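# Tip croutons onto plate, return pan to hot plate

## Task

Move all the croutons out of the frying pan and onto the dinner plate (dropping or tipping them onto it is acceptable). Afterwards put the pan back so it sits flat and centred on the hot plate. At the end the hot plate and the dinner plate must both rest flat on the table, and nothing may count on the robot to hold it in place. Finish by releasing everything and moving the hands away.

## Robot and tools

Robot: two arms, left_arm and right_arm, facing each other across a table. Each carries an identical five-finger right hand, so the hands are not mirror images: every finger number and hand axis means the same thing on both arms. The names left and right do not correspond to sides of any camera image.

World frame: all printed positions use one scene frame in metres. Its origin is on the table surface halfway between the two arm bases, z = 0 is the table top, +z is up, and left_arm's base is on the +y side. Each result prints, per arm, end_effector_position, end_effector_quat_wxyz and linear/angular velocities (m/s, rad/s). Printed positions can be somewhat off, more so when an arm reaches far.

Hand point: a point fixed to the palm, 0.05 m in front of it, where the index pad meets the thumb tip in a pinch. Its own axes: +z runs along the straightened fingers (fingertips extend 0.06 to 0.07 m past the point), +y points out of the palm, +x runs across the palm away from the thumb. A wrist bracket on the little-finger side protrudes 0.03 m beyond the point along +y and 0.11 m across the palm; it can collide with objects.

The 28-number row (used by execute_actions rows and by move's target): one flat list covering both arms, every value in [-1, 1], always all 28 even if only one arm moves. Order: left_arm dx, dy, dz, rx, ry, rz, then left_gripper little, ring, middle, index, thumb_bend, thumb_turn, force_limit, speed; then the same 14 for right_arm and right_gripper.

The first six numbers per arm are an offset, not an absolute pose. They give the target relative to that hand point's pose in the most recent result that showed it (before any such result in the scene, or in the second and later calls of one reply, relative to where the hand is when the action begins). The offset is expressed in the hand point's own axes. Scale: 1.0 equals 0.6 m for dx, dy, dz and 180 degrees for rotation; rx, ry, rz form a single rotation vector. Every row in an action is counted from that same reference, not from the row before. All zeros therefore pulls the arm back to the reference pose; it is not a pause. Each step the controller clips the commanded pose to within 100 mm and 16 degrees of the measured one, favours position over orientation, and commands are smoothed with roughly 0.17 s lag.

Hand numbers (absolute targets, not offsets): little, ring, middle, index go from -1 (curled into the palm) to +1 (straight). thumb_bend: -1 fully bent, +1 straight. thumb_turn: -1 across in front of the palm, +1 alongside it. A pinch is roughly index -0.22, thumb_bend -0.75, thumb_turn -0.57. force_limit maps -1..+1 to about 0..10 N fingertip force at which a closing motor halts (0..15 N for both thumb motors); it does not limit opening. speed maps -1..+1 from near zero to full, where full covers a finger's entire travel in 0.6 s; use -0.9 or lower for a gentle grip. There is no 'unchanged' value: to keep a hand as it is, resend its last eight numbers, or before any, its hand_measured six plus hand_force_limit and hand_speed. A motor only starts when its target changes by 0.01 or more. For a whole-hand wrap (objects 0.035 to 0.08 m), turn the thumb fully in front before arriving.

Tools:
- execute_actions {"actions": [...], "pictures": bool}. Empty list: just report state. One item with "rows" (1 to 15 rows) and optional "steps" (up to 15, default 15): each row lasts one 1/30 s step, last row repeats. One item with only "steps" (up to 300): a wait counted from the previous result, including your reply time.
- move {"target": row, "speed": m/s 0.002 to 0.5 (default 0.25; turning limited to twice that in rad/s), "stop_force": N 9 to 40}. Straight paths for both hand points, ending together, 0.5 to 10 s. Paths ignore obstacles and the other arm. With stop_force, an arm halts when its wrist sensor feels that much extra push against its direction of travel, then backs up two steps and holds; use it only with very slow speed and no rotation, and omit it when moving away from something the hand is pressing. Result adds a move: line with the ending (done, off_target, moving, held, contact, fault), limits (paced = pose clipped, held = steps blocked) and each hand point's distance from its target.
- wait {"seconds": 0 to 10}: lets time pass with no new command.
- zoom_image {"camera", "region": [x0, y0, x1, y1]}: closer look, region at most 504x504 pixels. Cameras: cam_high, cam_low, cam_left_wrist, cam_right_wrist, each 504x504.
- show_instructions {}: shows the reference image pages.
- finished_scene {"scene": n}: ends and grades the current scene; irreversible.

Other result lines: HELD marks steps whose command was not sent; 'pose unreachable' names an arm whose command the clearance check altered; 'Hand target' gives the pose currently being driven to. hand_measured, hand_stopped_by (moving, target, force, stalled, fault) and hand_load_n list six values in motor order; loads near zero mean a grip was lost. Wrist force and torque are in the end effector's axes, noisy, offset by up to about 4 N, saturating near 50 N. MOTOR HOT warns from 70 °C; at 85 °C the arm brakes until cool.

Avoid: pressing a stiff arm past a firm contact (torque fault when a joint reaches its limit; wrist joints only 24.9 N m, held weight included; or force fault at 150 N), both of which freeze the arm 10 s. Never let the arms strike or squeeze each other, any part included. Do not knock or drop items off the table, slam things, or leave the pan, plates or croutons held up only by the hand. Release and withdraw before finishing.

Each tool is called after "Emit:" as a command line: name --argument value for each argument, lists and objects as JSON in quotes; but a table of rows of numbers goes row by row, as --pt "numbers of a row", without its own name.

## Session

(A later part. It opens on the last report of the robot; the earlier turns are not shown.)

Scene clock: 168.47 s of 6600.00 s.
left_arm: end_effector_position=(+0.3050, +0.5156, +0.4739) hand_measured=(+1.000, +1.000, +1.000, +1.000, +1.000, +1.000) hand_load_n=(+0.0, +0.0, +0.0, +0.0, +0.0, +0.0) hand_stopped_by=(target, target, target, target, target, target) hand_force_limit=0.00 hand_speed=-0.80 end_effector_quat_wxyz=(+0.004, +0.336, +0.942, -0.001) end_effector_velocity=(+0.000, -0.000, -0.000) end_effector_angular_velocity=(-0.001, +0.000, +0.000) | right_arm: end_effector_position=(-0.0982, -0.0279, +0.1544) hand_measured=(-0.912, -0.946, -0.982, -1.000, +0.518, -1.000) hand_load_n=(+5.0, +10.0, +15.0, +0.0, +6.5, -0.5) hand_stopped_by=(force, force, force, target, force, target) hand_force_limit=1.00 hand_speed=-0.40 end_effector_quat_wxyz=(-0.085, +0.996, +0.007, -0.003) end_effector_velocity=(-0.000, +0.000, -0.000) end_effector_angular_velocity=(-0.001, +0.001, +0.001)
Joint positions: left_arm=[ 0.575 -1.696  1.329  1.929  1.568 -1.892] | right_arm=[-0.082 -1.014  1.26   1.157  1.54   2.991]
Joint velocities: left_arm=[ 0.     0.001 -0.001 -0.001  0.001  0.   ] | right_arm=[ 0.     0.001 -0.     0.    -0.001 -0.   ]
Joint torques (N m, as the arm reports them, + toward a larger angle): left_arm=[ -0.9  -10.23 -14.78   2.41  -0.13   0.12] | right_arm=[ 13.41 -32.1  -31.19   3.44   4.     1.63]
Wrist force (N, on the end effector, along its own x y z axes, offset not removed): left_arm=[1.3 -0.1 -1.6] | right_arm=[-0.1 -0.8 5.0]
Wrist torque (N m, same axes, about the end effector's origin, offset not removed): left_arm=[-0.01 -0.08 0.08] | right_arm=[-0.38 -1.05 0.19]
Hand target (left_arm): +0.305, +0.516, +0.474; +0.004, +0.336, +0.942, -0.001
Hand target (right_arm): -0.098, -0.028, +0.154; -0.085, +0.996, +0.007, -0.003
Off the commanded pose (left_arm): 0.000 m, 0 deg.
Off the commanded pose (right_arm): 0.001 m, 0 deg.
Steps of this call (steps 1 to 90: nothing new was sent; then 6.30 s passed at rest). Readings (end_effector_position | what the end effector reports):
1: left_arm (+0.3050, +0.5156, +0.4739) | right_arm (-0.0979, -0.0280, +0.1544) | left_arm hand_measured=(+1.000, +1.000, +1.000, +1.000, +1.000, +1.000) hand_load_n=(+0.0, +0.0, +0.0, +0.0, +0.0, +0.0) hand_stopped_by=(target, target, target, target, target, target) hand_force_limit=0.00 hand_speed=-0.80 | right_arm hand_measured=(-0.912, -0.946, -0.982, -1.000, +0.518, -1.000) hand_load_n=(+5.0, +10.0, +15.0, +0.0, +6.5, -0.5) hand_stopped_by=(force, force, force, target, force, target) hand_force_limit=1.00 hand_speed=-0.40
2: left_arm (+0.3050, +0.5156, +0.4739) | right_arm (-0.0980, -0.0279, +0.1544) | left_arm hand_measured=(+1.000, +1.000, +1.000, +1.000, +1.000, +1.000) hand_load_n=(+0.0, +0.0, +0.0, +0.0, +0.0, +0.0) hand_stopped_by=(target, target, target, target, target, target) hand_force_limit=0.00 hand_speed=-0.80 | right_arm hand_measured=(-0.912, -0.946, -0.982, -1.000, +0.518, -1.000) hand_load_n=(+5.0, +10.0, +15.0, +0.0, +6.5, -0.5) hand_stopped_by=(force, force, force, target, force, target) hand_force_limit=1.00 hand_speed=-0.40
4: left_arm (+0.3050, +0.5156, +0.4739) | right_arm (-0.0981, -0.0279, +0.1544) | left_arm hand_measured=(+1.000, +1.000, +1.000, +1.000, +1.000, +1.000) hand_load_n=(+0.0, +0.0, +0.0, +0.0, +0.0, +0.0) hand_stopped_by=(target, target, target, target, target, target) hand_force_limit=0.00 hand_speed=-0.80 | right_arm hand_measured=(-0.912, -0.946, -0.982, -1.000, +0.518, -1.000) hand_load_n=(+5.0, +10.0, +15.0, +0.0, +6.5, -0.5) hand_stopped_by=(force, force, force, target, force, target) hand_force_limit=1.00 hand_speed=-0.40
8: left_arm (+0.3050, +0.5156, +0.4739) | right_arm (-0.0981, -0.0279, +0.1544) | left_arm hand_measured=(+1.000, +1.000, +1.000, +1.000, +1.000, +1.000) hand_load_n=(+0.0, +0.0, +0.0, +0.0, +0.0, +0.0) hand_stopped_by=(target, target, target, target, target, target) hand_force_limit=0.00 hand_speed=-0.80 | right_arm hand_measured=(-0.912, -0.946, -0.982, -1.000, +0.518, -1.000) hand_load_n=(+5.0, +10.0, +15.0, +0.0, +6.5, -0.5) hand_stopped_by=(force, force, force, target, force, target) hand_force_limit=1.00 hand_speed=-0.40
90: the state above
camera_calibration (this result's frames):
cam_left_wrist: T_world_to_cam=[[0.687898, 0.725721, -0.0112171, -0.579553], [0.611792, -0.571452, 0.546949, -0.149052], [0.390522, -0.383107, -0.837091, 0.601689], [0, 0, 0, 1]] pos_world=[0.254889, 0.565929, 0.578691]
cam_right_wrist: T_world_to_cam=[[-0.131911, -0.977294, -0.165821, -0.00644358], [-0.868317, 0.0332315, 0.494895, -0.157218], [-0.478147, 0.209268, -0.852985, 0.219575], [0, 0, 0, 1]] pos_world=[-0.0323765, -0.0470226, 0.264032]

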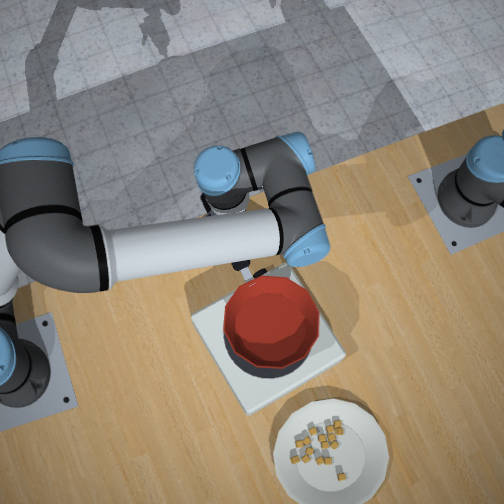

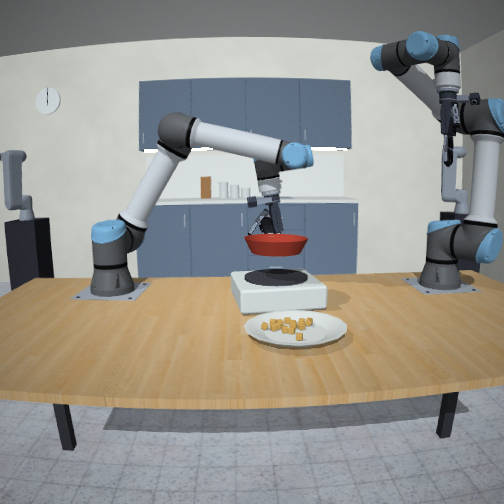

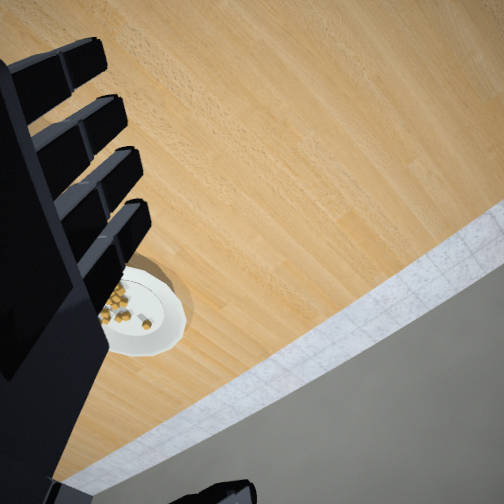

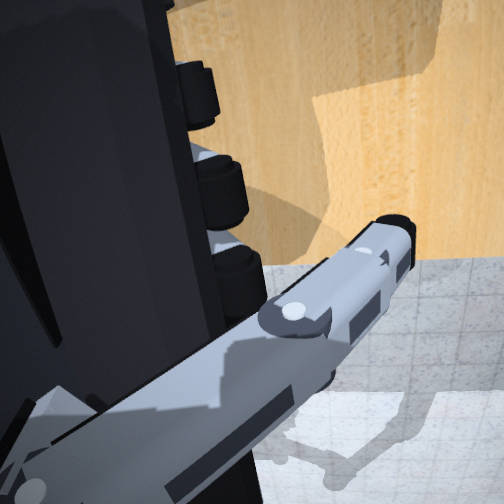

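Lower by 0.042.

Emit:
move --target '[0,0,0,0,0,0,1,1,1,1,1,1,0,-0.8,0.0007,0.0118,0.0689,0,0,0,-1,-1,-1,-1,-1,-1,1,-0.4]' --speed 0.08

Emit:
zoom_image --camera "cam_high" --region '[180,250,360,430]'

Emit:
zoom_image --camera "cam_low" --region '[200,180,360,330]'

Scene clock: 173.77 s of 6600.00 s.
left_arm: end_effector_position=(+0.3050, +0.5156, +0.4739) hand_measured=(+1.000, +1.000, +1.000, +1.000, +1.000, +1.000) hand_load_n=(+0.0, +0.0, +0.0, +0.0, +0.0, +0.0) hand_stopped_by=(target, target, target, target, target, target) hand_force_limit=0.00 hand_speed=-0.80 end_effector_quat_wxyz=(+0.004, +0.336, +0.942, -0.001) end_effector_velocity=(-0.000, -0.000, +0.000) end_effector_angular_velocity=(-0.003, +0.001, +0.002) | right_arm: end_effector_position=(-0.0979, -0.0278, +0.1127) hand_measured=(-0.912, -0.946, -0.982, -1.000, +0.518, -1.000) hand_load_n=(+5.0, +10.0, +15.0, +0.0, +6.5, -0.5) hand_stopped_by=(force, force, force, target, force, target) hand_force_limit=1.00 hand_speed=-0.40 end_effector_quat_wxyz=(-0.085, +0.996, +0.007, -0.003) end_effector_velocity=(-0.000, +0.000, -0.002) end_effector_angular_velocity=(+0.001, +0.000, +0.001)
Joint positions: left_arm=[ 0.575 -1.696  1.329  1.929  1.568 -1.892] | right_arm=[-0.083 -0.984  1.323  1.064  1.54   2.99 ]
Joint velocities: left_arm=[-0.    -0.001 -0.001 -0.     0.002 -0.002] | right_arm=[ 0.     0.001  0.003 -0.005 -0.001 -0.001]
Joint torques (N m, as the arm reports them, + toward a larger angle): left_arm=[ -1.05  -9.5  -14.59   2.32  -0.17   0.  ] | right_arm=[-12.57 -33.22  -8.24   0.46   0.11  -2.13]
Wrist force (N, on the end effector, along its own x y z axes, offset not removed): left_arm=[1.3 -0.4 -1.1] | right_arm=[1.1 1.3 1.9]
Wrist torque (N m, same axes, about the end effector's origin, offset not removed): left_arm=[-0.15 -0.07 0.11] | right_arm=[0.21 -1.21 0.33]
Hand target (left_arm): +0.305, +0.516, +0.474; +0.004, +0.336, +0.942, -0.001
Hand target (right_arm): -0.098, -0.028, +0.112; -0.085, +0.996, +0.007, -0.003
Off the commanded pose (left_arm): 0.000 m, 0 deg.
Off the commanded pose (right_arm): 0.000 m, 0 deg.
After step 90, 1.27 s passed at rest.
move: done
camera_calibration (this result's frames):
cam_left_wrist: T_world_to_cam=[[0.687898, 0.725721, -0.011217, -0.579553], [0.611792, -0.571453, 0.546949, -0.149052], [0.390522, -0.383107, -0.837091, 0.601689], [0, 0, 0, 1]] pos_world=[0.254889, 0.565929, 0.578691]
cam_right_wrist: T_world_to_cam=[[-0.131906, -0.977299, -0.165791, -0.0132196], [-0.868372, 0.0332653, 0.494797, -0.13636], [-0.47805, 0.209235, -0.853047, 0.184188], [0, 0, 0, 1]] pos_world=[-0.0321038, -0.0469222, 0.2224]

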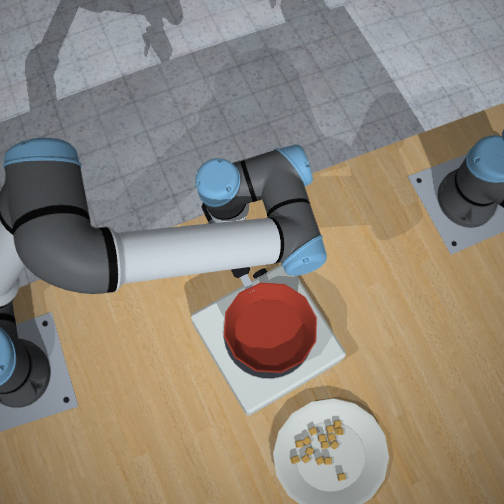

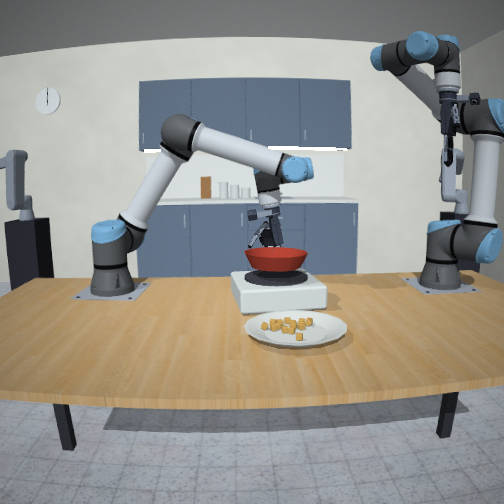

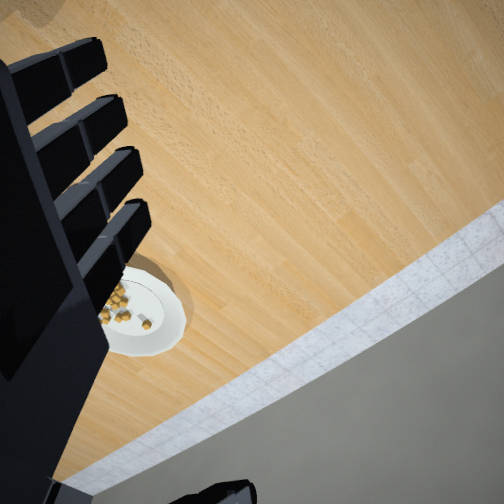

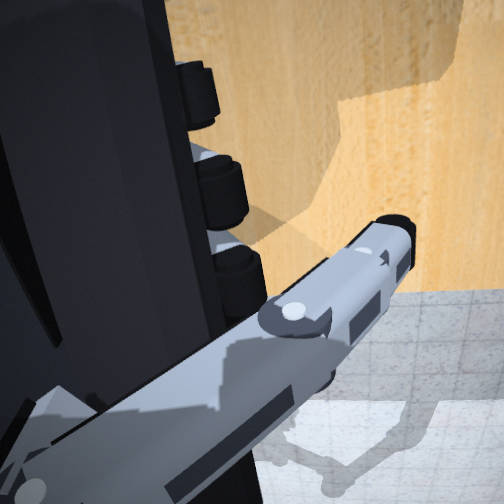

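Region (180, 250, 360, 430) of cam_high's 504x504 image, scaled by 2.800, with more detail than that image has.

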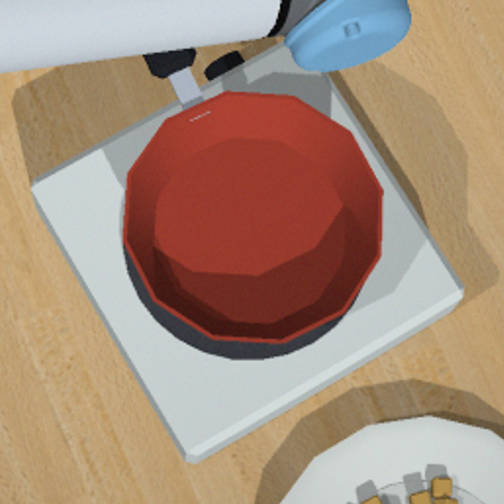

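Region (200, 180, 360, 330) of cam_low's 504x504 image, scaled by 3.150, with more detail than that image has; it fills the top 472 rows of this view, and the rest is white.

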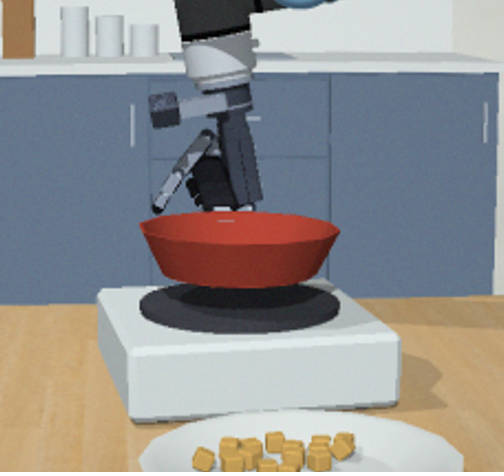

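Emit:
move --target '[0,0,0,0,0,0,1,1,1,1,1,1,0,-0.8,0.0003,0.0055,0.032,0,0,0,-1,-1,-1,-1,-1,-1,1,-0.4]' --speed 0.012 --stop_force 9

Emit:
zoom_image --camera "cam_low" --region '[200,180,360,330]'

Scene clock: 178.43 s of 6600.00 s.
left_arm: end_effector_position=(+0.3050, +0.5156, +0.4739) hand_measured=(+1.000, +1.000, +1.000, +1.000, +1.000, +1.000) hand_load_n=(+0.0, +0.0, +0.0, +0.0, +0.0, +0.0) hand_stopped_by=(target, target, target, target, target, target) hand_force_limit=0.00 hand_speed=-0.80 end_effector_quat_wxyz=(+0.004, +0.336, +0.942, -0.001) end_effector_velocity=(+0.001, -0.001, -0.000) end_effector_angular_velocity=(+0.002, -0.001, -0.004) | right_arm: end_effector_position=(-0.0978, -0.0278, +0.0936) hand_measured=(-0.912, -0.946, -0.982, -1.000, +0.518, -1.000) hand_load_n=(+5.0, +10.0, +15.0, +0.0, +6.5, -0.5) hand_stopped_by=(force, force, force, target, force, target) hand_force_limit=1.00 hand_speed=-0.40 end_effector_quat_wxyz=(-0.085, +0.996, +0.007, -0.003) end_effector_velocity=(+0.000, +0.000, -0.003) end_effector_angular_velocity=(+0.000, -0.002, +0.001)
Joint positions: left_arm=[ 0.575 -1.696  1.329  1.929  1.568 -1.892] | right_arm=[-0.083 -0.968  1.348  1.022  1.54   2.99 ]
Joint velocities: left_arm=[-0.001  0.001  0.    -0.    -0.002  0.003] | right_arm=[-0.     0.003  0.004 -0.007  0.001 -0.001]
Joint torques (N m, as the arm reports them, + toward a larger angle): left_arm=[ -0.85  -9.87 -14.37   2.39  -0.2    0.02] | right_arm=[-12.17 -30.78  -7.55   0.46   4.    -2.18]
Wrist force (N, on the end effector, along its own x y z axes, offset not removed): left_arm=[0.3 -0.7 -2.0] | right_arm=[1.8 -0.1 4.3]
Wrist torque (N m, same axes, about the end effector's origin, offset not removed): left_arm=[-0.09 0.13 0.05] | right_arm=[-0.22 -1.33 0.32]
Hand target (left_arm): +0.305, +0.516, +0.474; +0.004, +0.336, +0.942, -0.001
Hand target (right_arm): -0.098, -0.028, +0.093; -0.085, +0.996, +0.007, -0.003
Off the commanded pose (left_arm): 0.000 m, 0 deg.
Off the commanded pose (right_arm): 0.000 m, 0 deg.
move: done
camera_calibration (this result's frames):
cam_left_wrist: T_world_to_cam=[[0.687898, 0.725721, -0.0112172, -0.579553], [0.611792, -0.571452, 0.546949, -0.149052], [0.390522, -0.383107, -0.837091, 0.601689], [0, 0, 0, 1]] pos_world=[0.254889, 0.565929, 0.578691]
cam_right_wrist: T_world_to_cam=[[-0.131905, -0.977302, -0.165775, -0.0163346], [-0.868369, 0.0332714, 0.494801, -0.126829], [-0.478055, 0.20922, -0.853048, 0.167953], [0, 0, 0, 1]] pos_world=[-0.0319984, -0.0468832, 0.203319]

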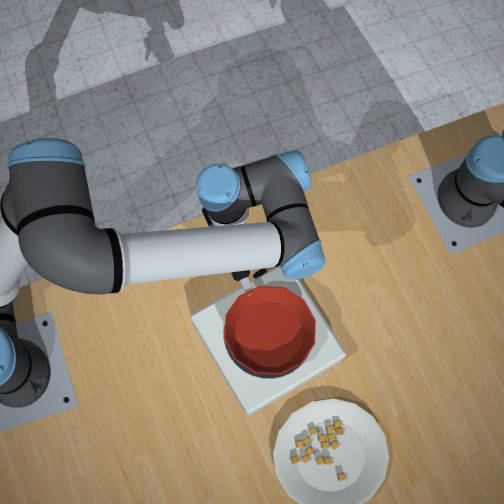

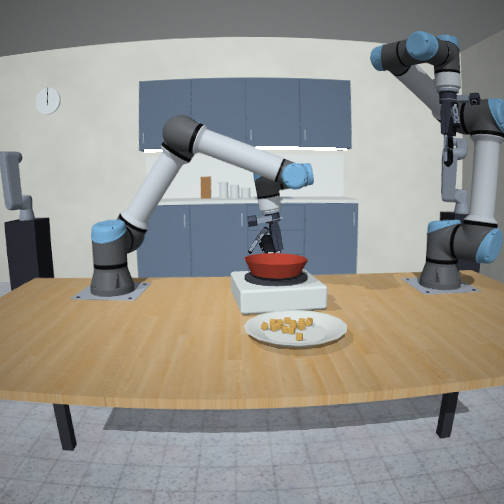

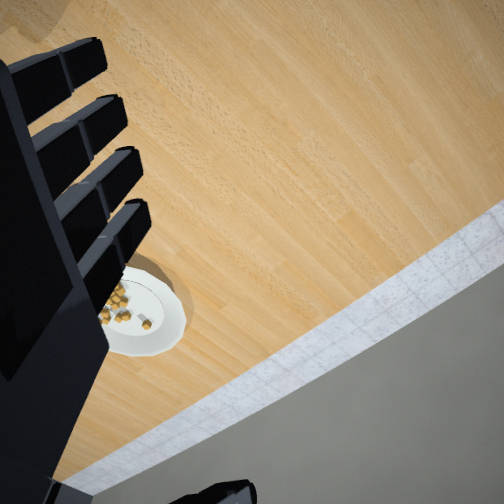

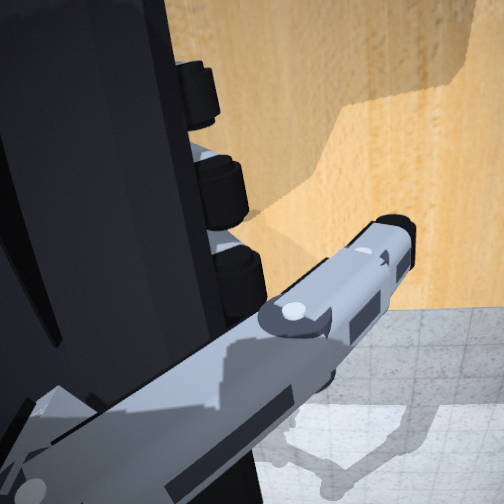

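Region (200, 180, 360, 330) of cam_low's 504x504 image, scaled by 3.150, with more detail than that image has; it fills the top 472 rows of this view, and the rest is white.

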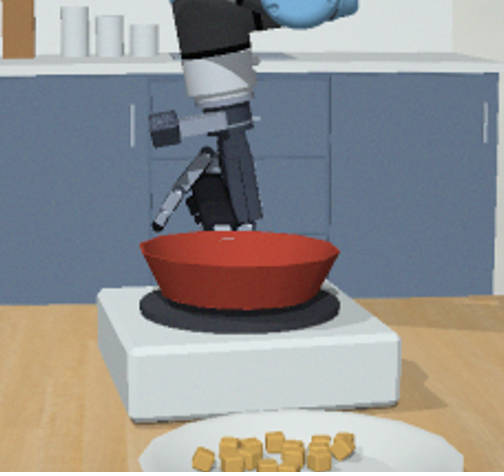

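Emit:
move --target '[0,0,0,0,0,0,1,1,1,1,1,1,0,-0.8,0.0002,0.003,0.018,0,0,0,-1,-1,-1,-1,-1,-1,1,-0.4]' --speed 0.006 --stop_force 9

Emit:
zoom_image --camera "cam_low" --region '[200,180,360,330]'

Scene clock: 184.27 s of 6600.00 s.
left_arm: end_effector_position=(+0.3050, +0.5156, +0.4739) hand_measured=(+1.000, +1.000, +1.000, +1.000, +1.000, +1.000) hand_load_n=(+0.0, +0.0, +0.0, +0.0, +0.0, +0.0) hand_stopped_by=(target, target, target, target, target, target) hand_force_limit=0.00 hand_speed=-0.80 end_effector_quat_wxyz=(+0.004, +0.336, +0.942, -0.001) end_effector_velocity=(-0.000, +0.001, +0.000) end_effector_angular_velocity=(-0.001, -0.001, +0.003) | right_arm: end_effector_position=(-0.0977, -0.0277, +0.0829) hand_measured=(-0.912, -0.946, -0.982, -1.000, +0.518, -1.000) hand_load_n=(+2.0, +8.0, +15.0, +0.0, +5.5, +1.0) hand_stopped_by=(force, force, force, target, force, target) hand_force_limit=1.00 hand_speed=-0.40 end_effector_quat_wxyz=(-0.085, +0.996, +0.007, -0.003) end_effector_velocity=(+0.000, -0.000, -0.002) end_effector_angular_velocity=(-0.000, -0.001, +0.002)
Joint positions: left_arm=[ 0.575 -1.696  1.329  1.929  1.568 -1.892] | right_arm=[-0.083 -0.958  1.361  1.     1.54   2.99 ]
Joint velocities: left_arm=[ 0.001 -0.001  0.    -0.    -0.    -0.002] | right_arm=[ 0.001  0.002  0.002 -0.003  0.001 -0.002]
Joint torques (N m, as the arm reports them, + toward a larger angle): left_arm=[ -0.96  -9.25 -14.18   2.39  -0.2    0.05] | right_arm=[-13.46 -26.61  -4.86  -0.06   2.13  -1.9 ]
Wrist force (N, on the end effector, along its own x y z axes, offset not removed): left_arm=[1.3 -1.0 -1.4] | right_arm=[-0.9 -1.4 -2.4]
Wrist torque (N m, same axes, about the end effector's origin, offset not removed): left_arm=[-0.13 0.04 0.12] | right_arm=[0.14 -0.32 0.14]
Hand target (left_arm): +0.305, +0.516, +0.474; +0.004, +0.336, +0.942, -0.001
Hand target (right_arm): -0.098, -0.028, +0.083; -0.085, +0.996, +0.007, -0.003
Off the commanded pose (left_arm): 0.000 m, 0 deg.
Off the commanded pose (right_arm): 0.000 m, 0 deg.
After step 90, 0.87 s passed at rest.
move: done
camera_calibration (this result's frames):
cam_left_wrist: T_world_to_cam=[[0.687898, 0.725721, -0.011217, -0.579553], [0.611792, -0.571453, 0.546949, -0.149052], [0.390522, -0.383108, -0.837091, 0.601689], [0, 0, 0, 1]] pos_world=[0.254889, 0.565929, 0.578691]
cam_right_wrist: T_world_to_cam=[[-0.131895, -0.977301, -0.165791, -0.0180267], [-0.868382, 0.0332606, 0.494779, -0.121452], [-0.478033, 0.209229, -0.853058, 0.158824], [0, 0, 0, 1]] pos_world=[-0.0319216, -0.0468085, 0.19259]

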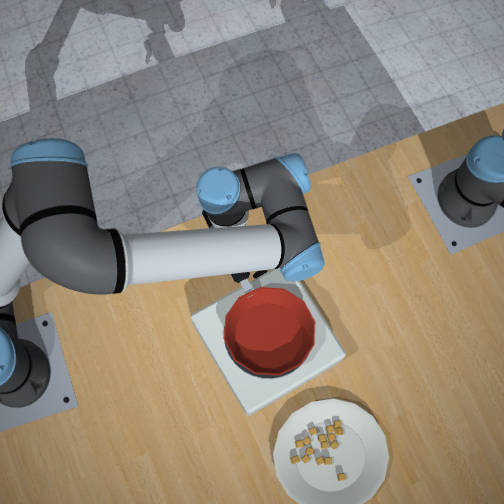

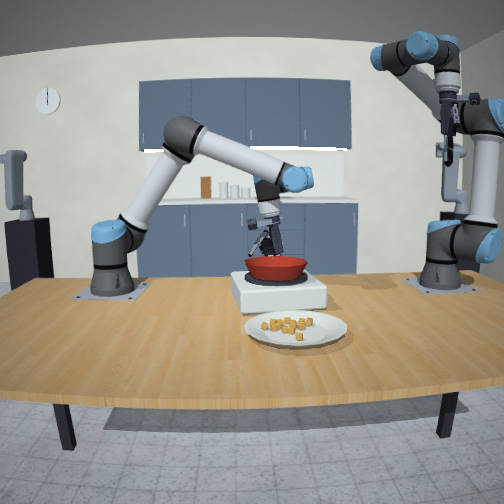

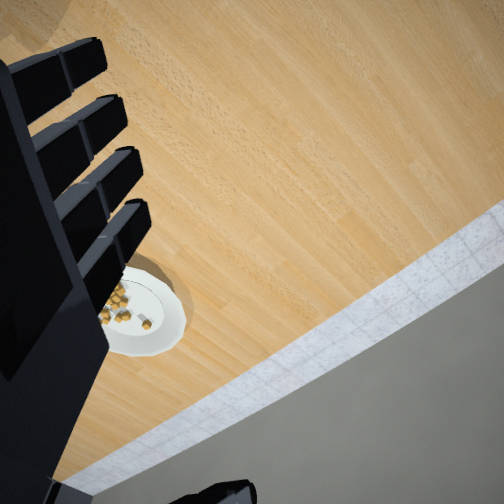

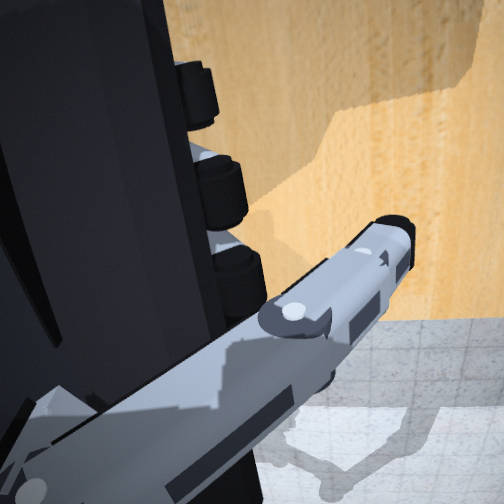

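Region (200, 180, 360, 330) of cam_low's 504x504 image, scaled by 3.150, with more detail than that image has; it fills the top 472 rows of this view, and the rest is white.

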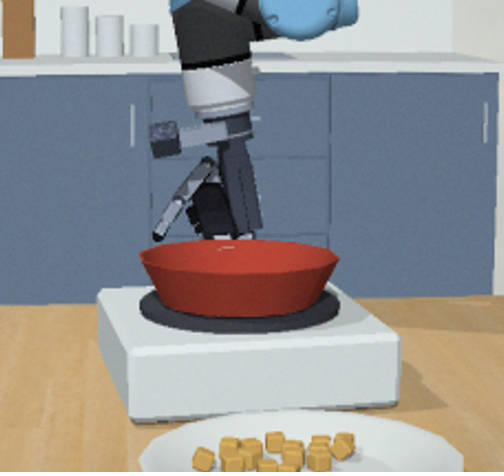

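Emit:
move --target '[0,0,0,0,0,0,1,1,1,1,1,1,0,-0.8,0,0,0,0,0,0,1,1,1,1,1,-1,1,0]'

Emit:
zoom_image --camera "cam_high" --region '[180,200,360,380]'

Scene clock: 189.30 s of 6600.00 s.
left_arm: end_effector_position=(+0.3050, +0.5156, +0.4739) hand_measured=(+1.000, +1.000, +1.000, +1.000, +1.000, +1.000) hand_load_n=(+0.0, +0.0, +0.0, +0.0, +0.0, +0.0) hand_stopped_by=(target, target, target, target, target, target) hand_force_limit=0.00 hand_speed=-0.80 end_effector_quat_wxyz=(+0.004, +0.336, +0.942, -0.001) end_effector_velocity=(-0.000, +0.001, +0.001) end_effector_angular_velocity=(-0.005, -0.002, +0.002) | right_arm: end_effector_position=(-0.0977, -0.0277, +0.0829) hand_measured=(+1.000, +1.000, +1.000, +1.000, +1.000, -1.000) hand_load_n=(+0.0, +0.0, +0.0, +0.0, +0.0, -0.5) hand_stopped_by=(target, target, target, target, target, target) hand_force_limit=1.00 hand_speed=0.00 end_effector_quat_wxyz=(-0.085, +0.996, +0.007, -0.003) end_effector_velocity=(-0.001, -0.000, -0.000) end_effector_angular_velocity=(-0.000, -0.000, +0.000)
Joint positions: left_arm=[ 0.575 -1.696  1.329  1.929  1.568 -1.892] | right_arm=[-0.083 -0.958  1.361  1.     1.54   2.99 ]
Joint velocities: left_arm=[ 0.001 -0.003 -0.002 -0.     0.001 -0.   ] | right_arm=[ 0.001  0.001 -0.    -0.     0.     0.001]
Joint torques (N m, as the arm reports them, + toward a larger angle): left_arm=[ -1.04  -9.46 -14.76   2.29  -0.14  -0.01] | right_arm=[ 10.52 -51.72 -27.2    3.34   0.94  -1.45]
Wrist force (N, on the end effector, along its own x y z axes, offset not removed): left_arm=[0.8 0.6 -2.3] | right_arm=[2.6 -2.2 -7.5]
Wrist torque (N m, same axes, about the end effector's origin, offset not removed): left_arm=[0.13 0.01 0.09] | right_arm=[-0.05 -0.15 -0.09]
Hand target (left_arm): +0.305, +0.516, +0.474; +0.004, +0.336, +0.942, -0.001
Hand target (right_arm): -0.098, -0.028, +0.083; -0.085, +0.996, +0.007, -0.003
Off the commanded pose (left_arm): 0.000 m, 0 deg.
Off the commanded pose (right_arm): 0.000 m, 0 deg.
After step 90, 0.53 s passed at rest.
move: done
camera_calibration (this result's frames):
cam_left_wrist: T_world_to_cam=[[0.687898, 0.725721, -0.0112172, -0.579553], [0.611792, -0.571452, 0.546949, -0.149052], [0.390522, -0.383108, -0.837091, 0.601689], [0, 0, 0, 1]] pos_world=[0.254889, 0.565929, 0.578691]
cam_right_wrist: T_world_to_cam=[[-0.131936, -0.977296, -0.165789, -0.0180234], [-0.868369, 0.0332926, 0.4948, -0.121436], [-0.478046, 0.209248, -0.853046, 0.15883], [0, 0, 0, 1]] pos_world=[-0.0319017, -0.0468061, 0.192588]

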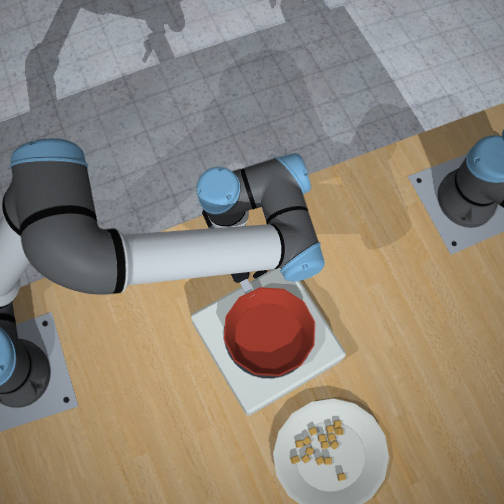

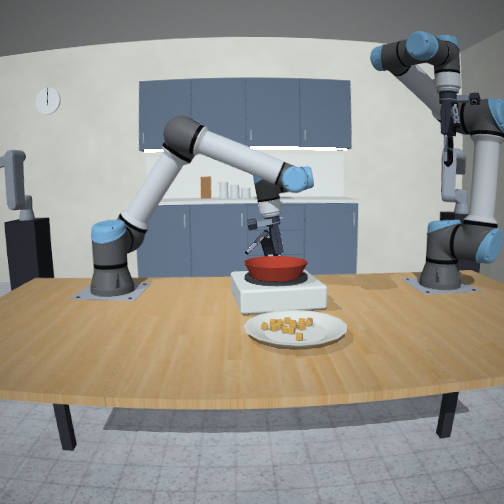

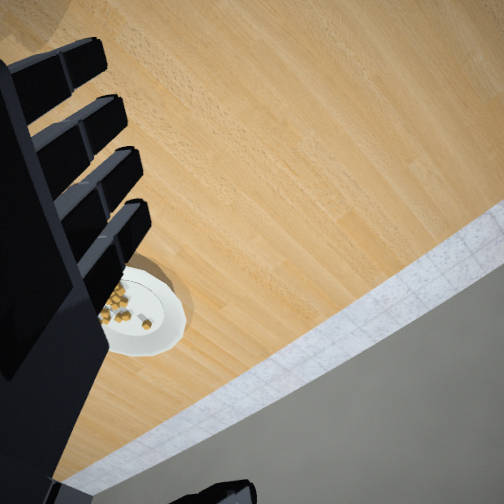

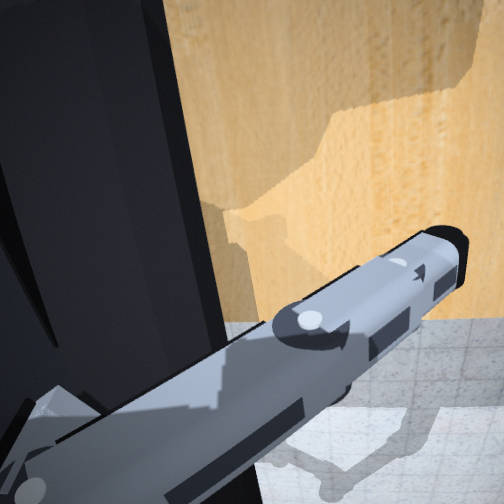

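Region (180, 200, 360, 380) of cam_high's 504x504 image, scaled by 2.800, with more detail than that image has.

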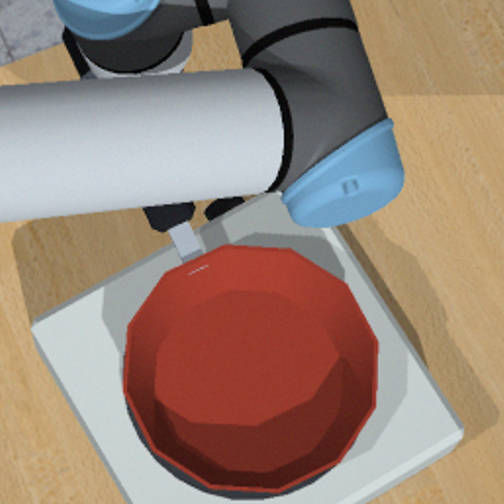

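Emit:
move --target '[0,0,0,0,0,0,1,1,1,1,1,1,0,-0.8,0,-0.03,-0.25,0,0,0,1,1,1,1,1,-1,1,0]' --speed 0.12

Emit:
move --target '[0,0,0,0,0,0,1,1,1,1,1,1,0,-0.8,-0.15,0.4,-0.15,0,0,0,1,1,1,1,1,-1,1,0]' --speed 0.3

Emit:
zoom_image --camera "cam_high" --region '[170,220,420,504]'

Emit:
zoom_image --camera "cam_low" --region '[200,220,360,360]'

Scene clock: 195.23 s of 6600.00 s.
left_arm: end_effector_position=(+0.3050, +0.5156, +0.4739) hand_measured=(+1.000, +1.000, +1.000, +1.000, +1.000, +1.000) hand_load_n=(+0.0, +0.0, +0.0, +0.0, +0.0, +0.0) hand_stopped_by=(target, target, target, target, target, target) hand_force_limit=0.00 hand_speed=-0.80 end_effector_quat_wxyz=(+0.004, +0.336, +0.942, -0.001) end_effector_velocity=(-0.000, +0.000, -0.000) end_effector_angular_velocity=(+0.002, +0.001, +0.000) | right_arm: end_effector_position=(-0.0971, -0.0356, +0.2334) hand_measured=(+1.000, +1.000, +1.000, +1.000, +1.000, -1.000) hand_load_n=(+0.0, +0.0, +0.0, +0.0, +0.0, +0.0) hand_stopped_by=(target, target, target, target, target, target) hand_force_limit=1.00 hand_speed=0.00 end_effector_quat_wxyz=(-0.085, +0.996, +0.007, -0.003) end_effector_velocity=(+0.000, -0.000, +0.003) end_effector_angular_velocity=(-0.002, -0.002, +0.001)
Joint positions: left_arm=[ 0.575 -1.696  1.329  1.929  1.568 -1.892] | right_arm=[-0.086 -1.065  1.136  1.332  1.539  2.986]
Joint velocities: left_arm=[-0.     0.     0.001  0.001 -0.    -0.001] | right_arm=[ 0.001 -0.    -0.006  0.008  0.002 -0.001]
Joint torques (N m, as the arm reports them, + toward a larger angle): left_arm=[ -0.39  -9.88 -14.46   2.35  -0.26   0.02] | right_arm=[-12.69 -50.1  -31.54   3.42   3.1   -2.03]
Wrist force (N, on the end effector, along its own x y z axes, offset not removed): left_arm=[1.1 -0.2 -1.0] | right_arm=[2.1 1.6 -4.7]
Wrist torque (N m, same axes, about the end effector's origin, offset not removed): left_arm=[-0.09 -0.08 0.05] | right_arm=[0.47 0.07 0.18]
Hand target (left_arm): +0.305, +0.516, +0.474; +0.004, +0.336, +0.942, -0.001
Hand target (right_arm): -0.097, -0.036, +0.234; -0.085, +0.996, +0.007, -0.003
Off the commanded pose (left_arm): 0.000 m, 0 deg.
Off the commanded pose (right_arm): 0.000 m, 0 deg.
After step 90, 1.10 s passed at rest.
move: done
camera_calibration (this result's frames):
cam_left_wrist: T_world_to_cam=[[0.687898, 0.725721, -0.0112172, -0.579553], [0.611792, -0.571452, 0.546949, -0.149052], [0.390522, -0.383108, -0.837091, 0.601689], [0, 0, 0, 1]] pos_world=[0.254889, 0.565929, 0.578691]
cam_right_wrist: T_world_to_cam=[[-0.131948, -0.97728, -0.165872, -0.000730851], [-0.86828, 0.0332223, 0.494961, -0.195155], [-0.478205, 0.209333, -0.852936, 0.289147], [0, 0, 0, 1]] pos_world=[-0.0312743, -0.0547585, 0.343097]

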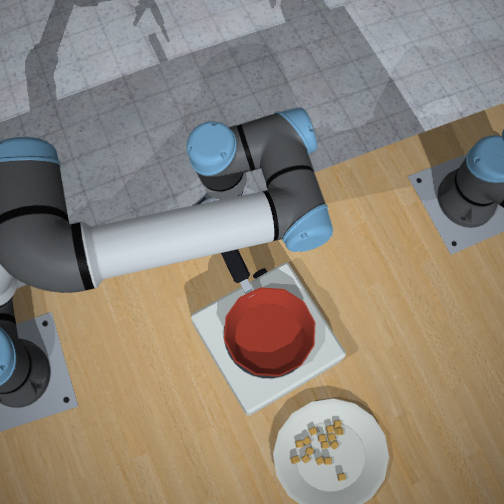

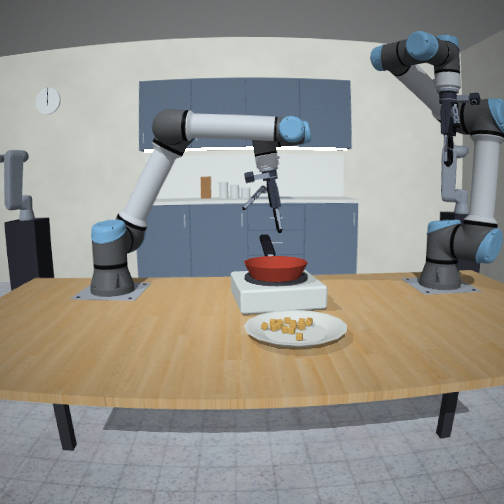

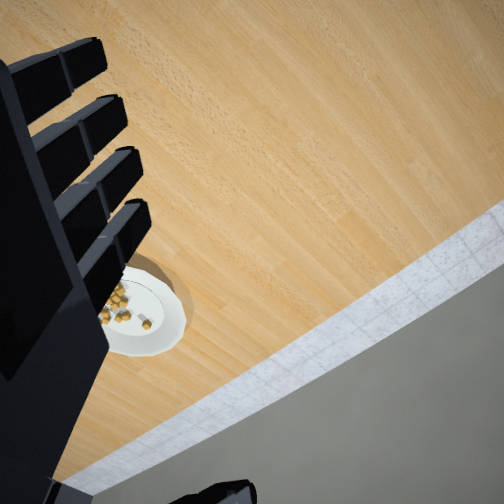

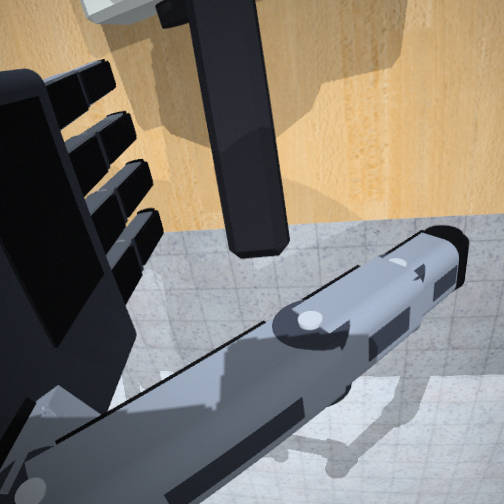

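Scene clock: 196.90 s of 6600.00 s.
left_arm: end_effector_position=(+0.3050, +0.5156, +0.4739) hand_measured=(+1.000, +1.000, +1.000, +1.000, +1.000, +1.000) hand_load_n=(+0.0, +0.0, +0.0, +0.0, +0.0, +0.0) hand_stopped_by=(target, target, target, target, target, target) hand_force_limit=0.00 hand_speed=-0.80 end_effector_quat_wxyz=(+0.004, +0.336, +0.942, -0.001) end_effector_velocity=(+0.000, +0.000, +0.000) end_effector_angular_velocity=(+0.000, -0.002, +0.000) | right_arm: end_effector_position=(-0.1834, -0.2884, +0.2812) hand_measured=(+1.000, +1.000, +1.000, +1.000, +1.000, -1.000) hand_load_n=(+0.0, +0.0, +0.0, +0.0, +0.0, +0.0) hand_stopped_by=(target, target, target, target, target, target) hand_force_limit=1.00 hand_speed=0.00 end_effector_quat_wxyz=(-0.085, +0.996, +0.007, -0.003) end_effector_velocity=(-0.001, -0.002, +0.001) end_effector_angular_velocity=(+0.001, +0.000, -0.002)
Joint positions: left_arm=[ 0.575 -1.696  1.329  1.929  1.568 -1.892] | right_arm=[ 0.108 -1.631  1.713  1.319  1.573  3.178]
Joint velocities: left_arm=[ 0.    -0.    -0.    -0.    -0.002 -0.   ] | right_arm=[ 0.004 -0.005  0.002  0.002  0.001  0.005]
Joint torques (N m, as the arm reports them, + toward a larger angle): left_arm=[ -1.07  -9.46 -14.6    2.23  -0.27   0.09] | right_arm=[ 13.67 -26.81  -6.84   3.44   3.21   1.69]
Wrist force (N, on the end effector, along its own x y z axes, offset not removed): left_arm=[1.2 0.1 -2.5] | right_arm=[2.6 -2.5 -3.7]
Wrist torque (N m, same axes, about the end effector's origin, offset not removed): left_arm=[0.12 -0.04 0.09] | right_arm=[-0.13 -0.31 0.11]
Hand target (left_arm): +0.305, +0.516, +0.474; +0.004, +0.336, +0.942, -0.001
Hand target (right_arm): -0.183, -0.289, +0.281; -0.085, +0.996, +0.007, -0.003
Off the commanded pose (left_arm): 0.000 m, 0 deg.
Off the commanded pose (right_arm): 0.001 m, 0 deg.
move: done
camera_calibration (this result's frames):
cam_left_wrist: T_world_to_cam=[[0.687898, 0.725721, -0.0112171, -0.579553], [0.611792, -0.571452, 0.546949, -0.149052], [0.390522, -0.383107, -0.837091, 0.601689], [0, 0, 0, 1]] pos_world=[0.254889, 0.565929, 0.578691]
cam_right_wrist: T_world_to_cam=[[-0.131845, -0.977328, -0.16567, -0.251322], [-0.868446, 0.0333038, 0.494665, -0.28524], [-0.477932, 0.209094, -0.853147, 0.34157], [0, 0, 0, 1]] pos_world=[-0.117603, -0.307545, 0.390871]

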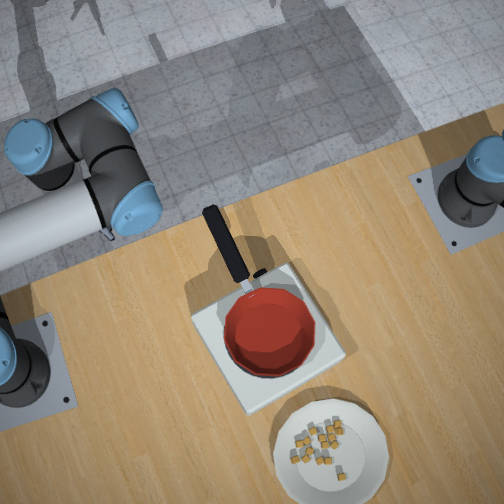

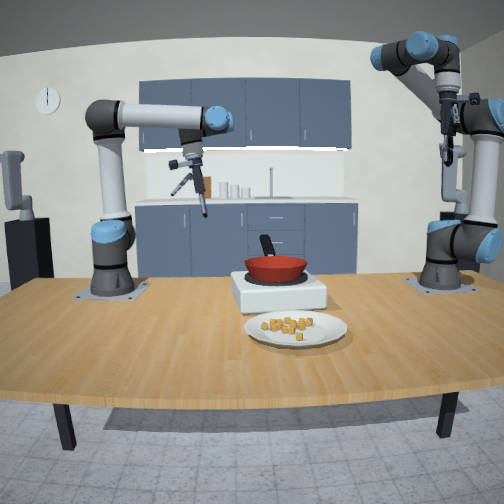

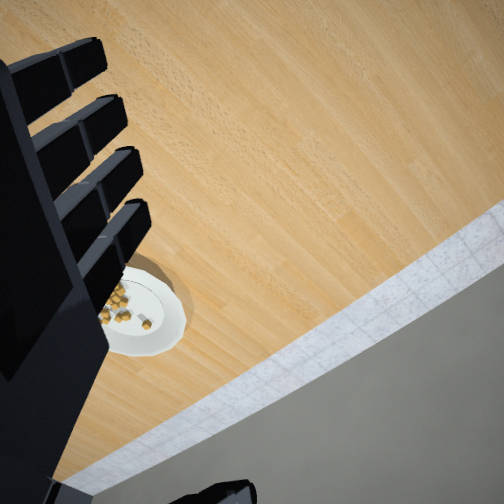

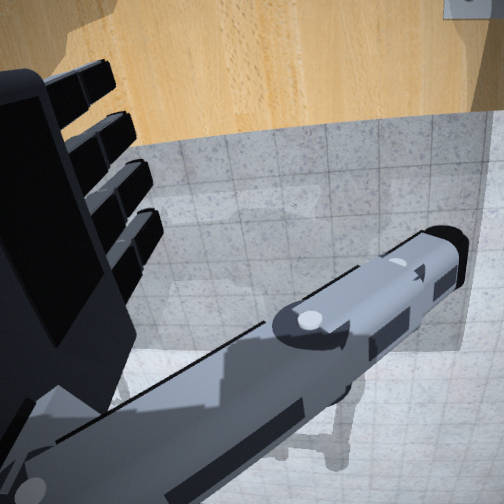

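Region (170, 220, 420, 504) of cam_high's 504x504 image, scaled by 1.775, with more detail than that image has; it fills the left 444 columns of this view, and the rest is white.

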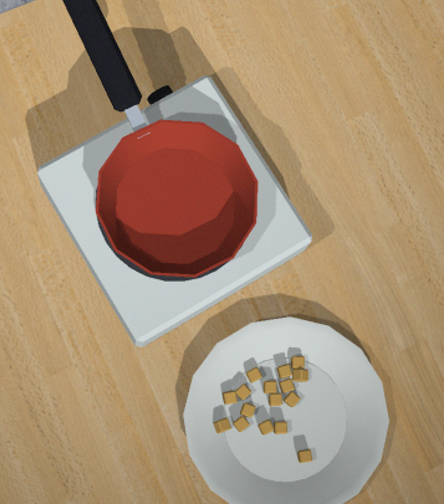

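Region (200, 220, 360, 360) of cam_low's 504x504 image, scaled by 3.150, with more detail than that image has; it fills the top 441 rows of this view, and the rest is white.

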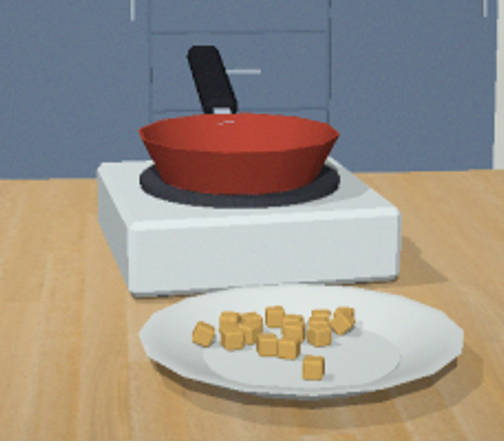

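All looks good.

Emit:
finished_scene --scene 2

The scene is finished: the task was done.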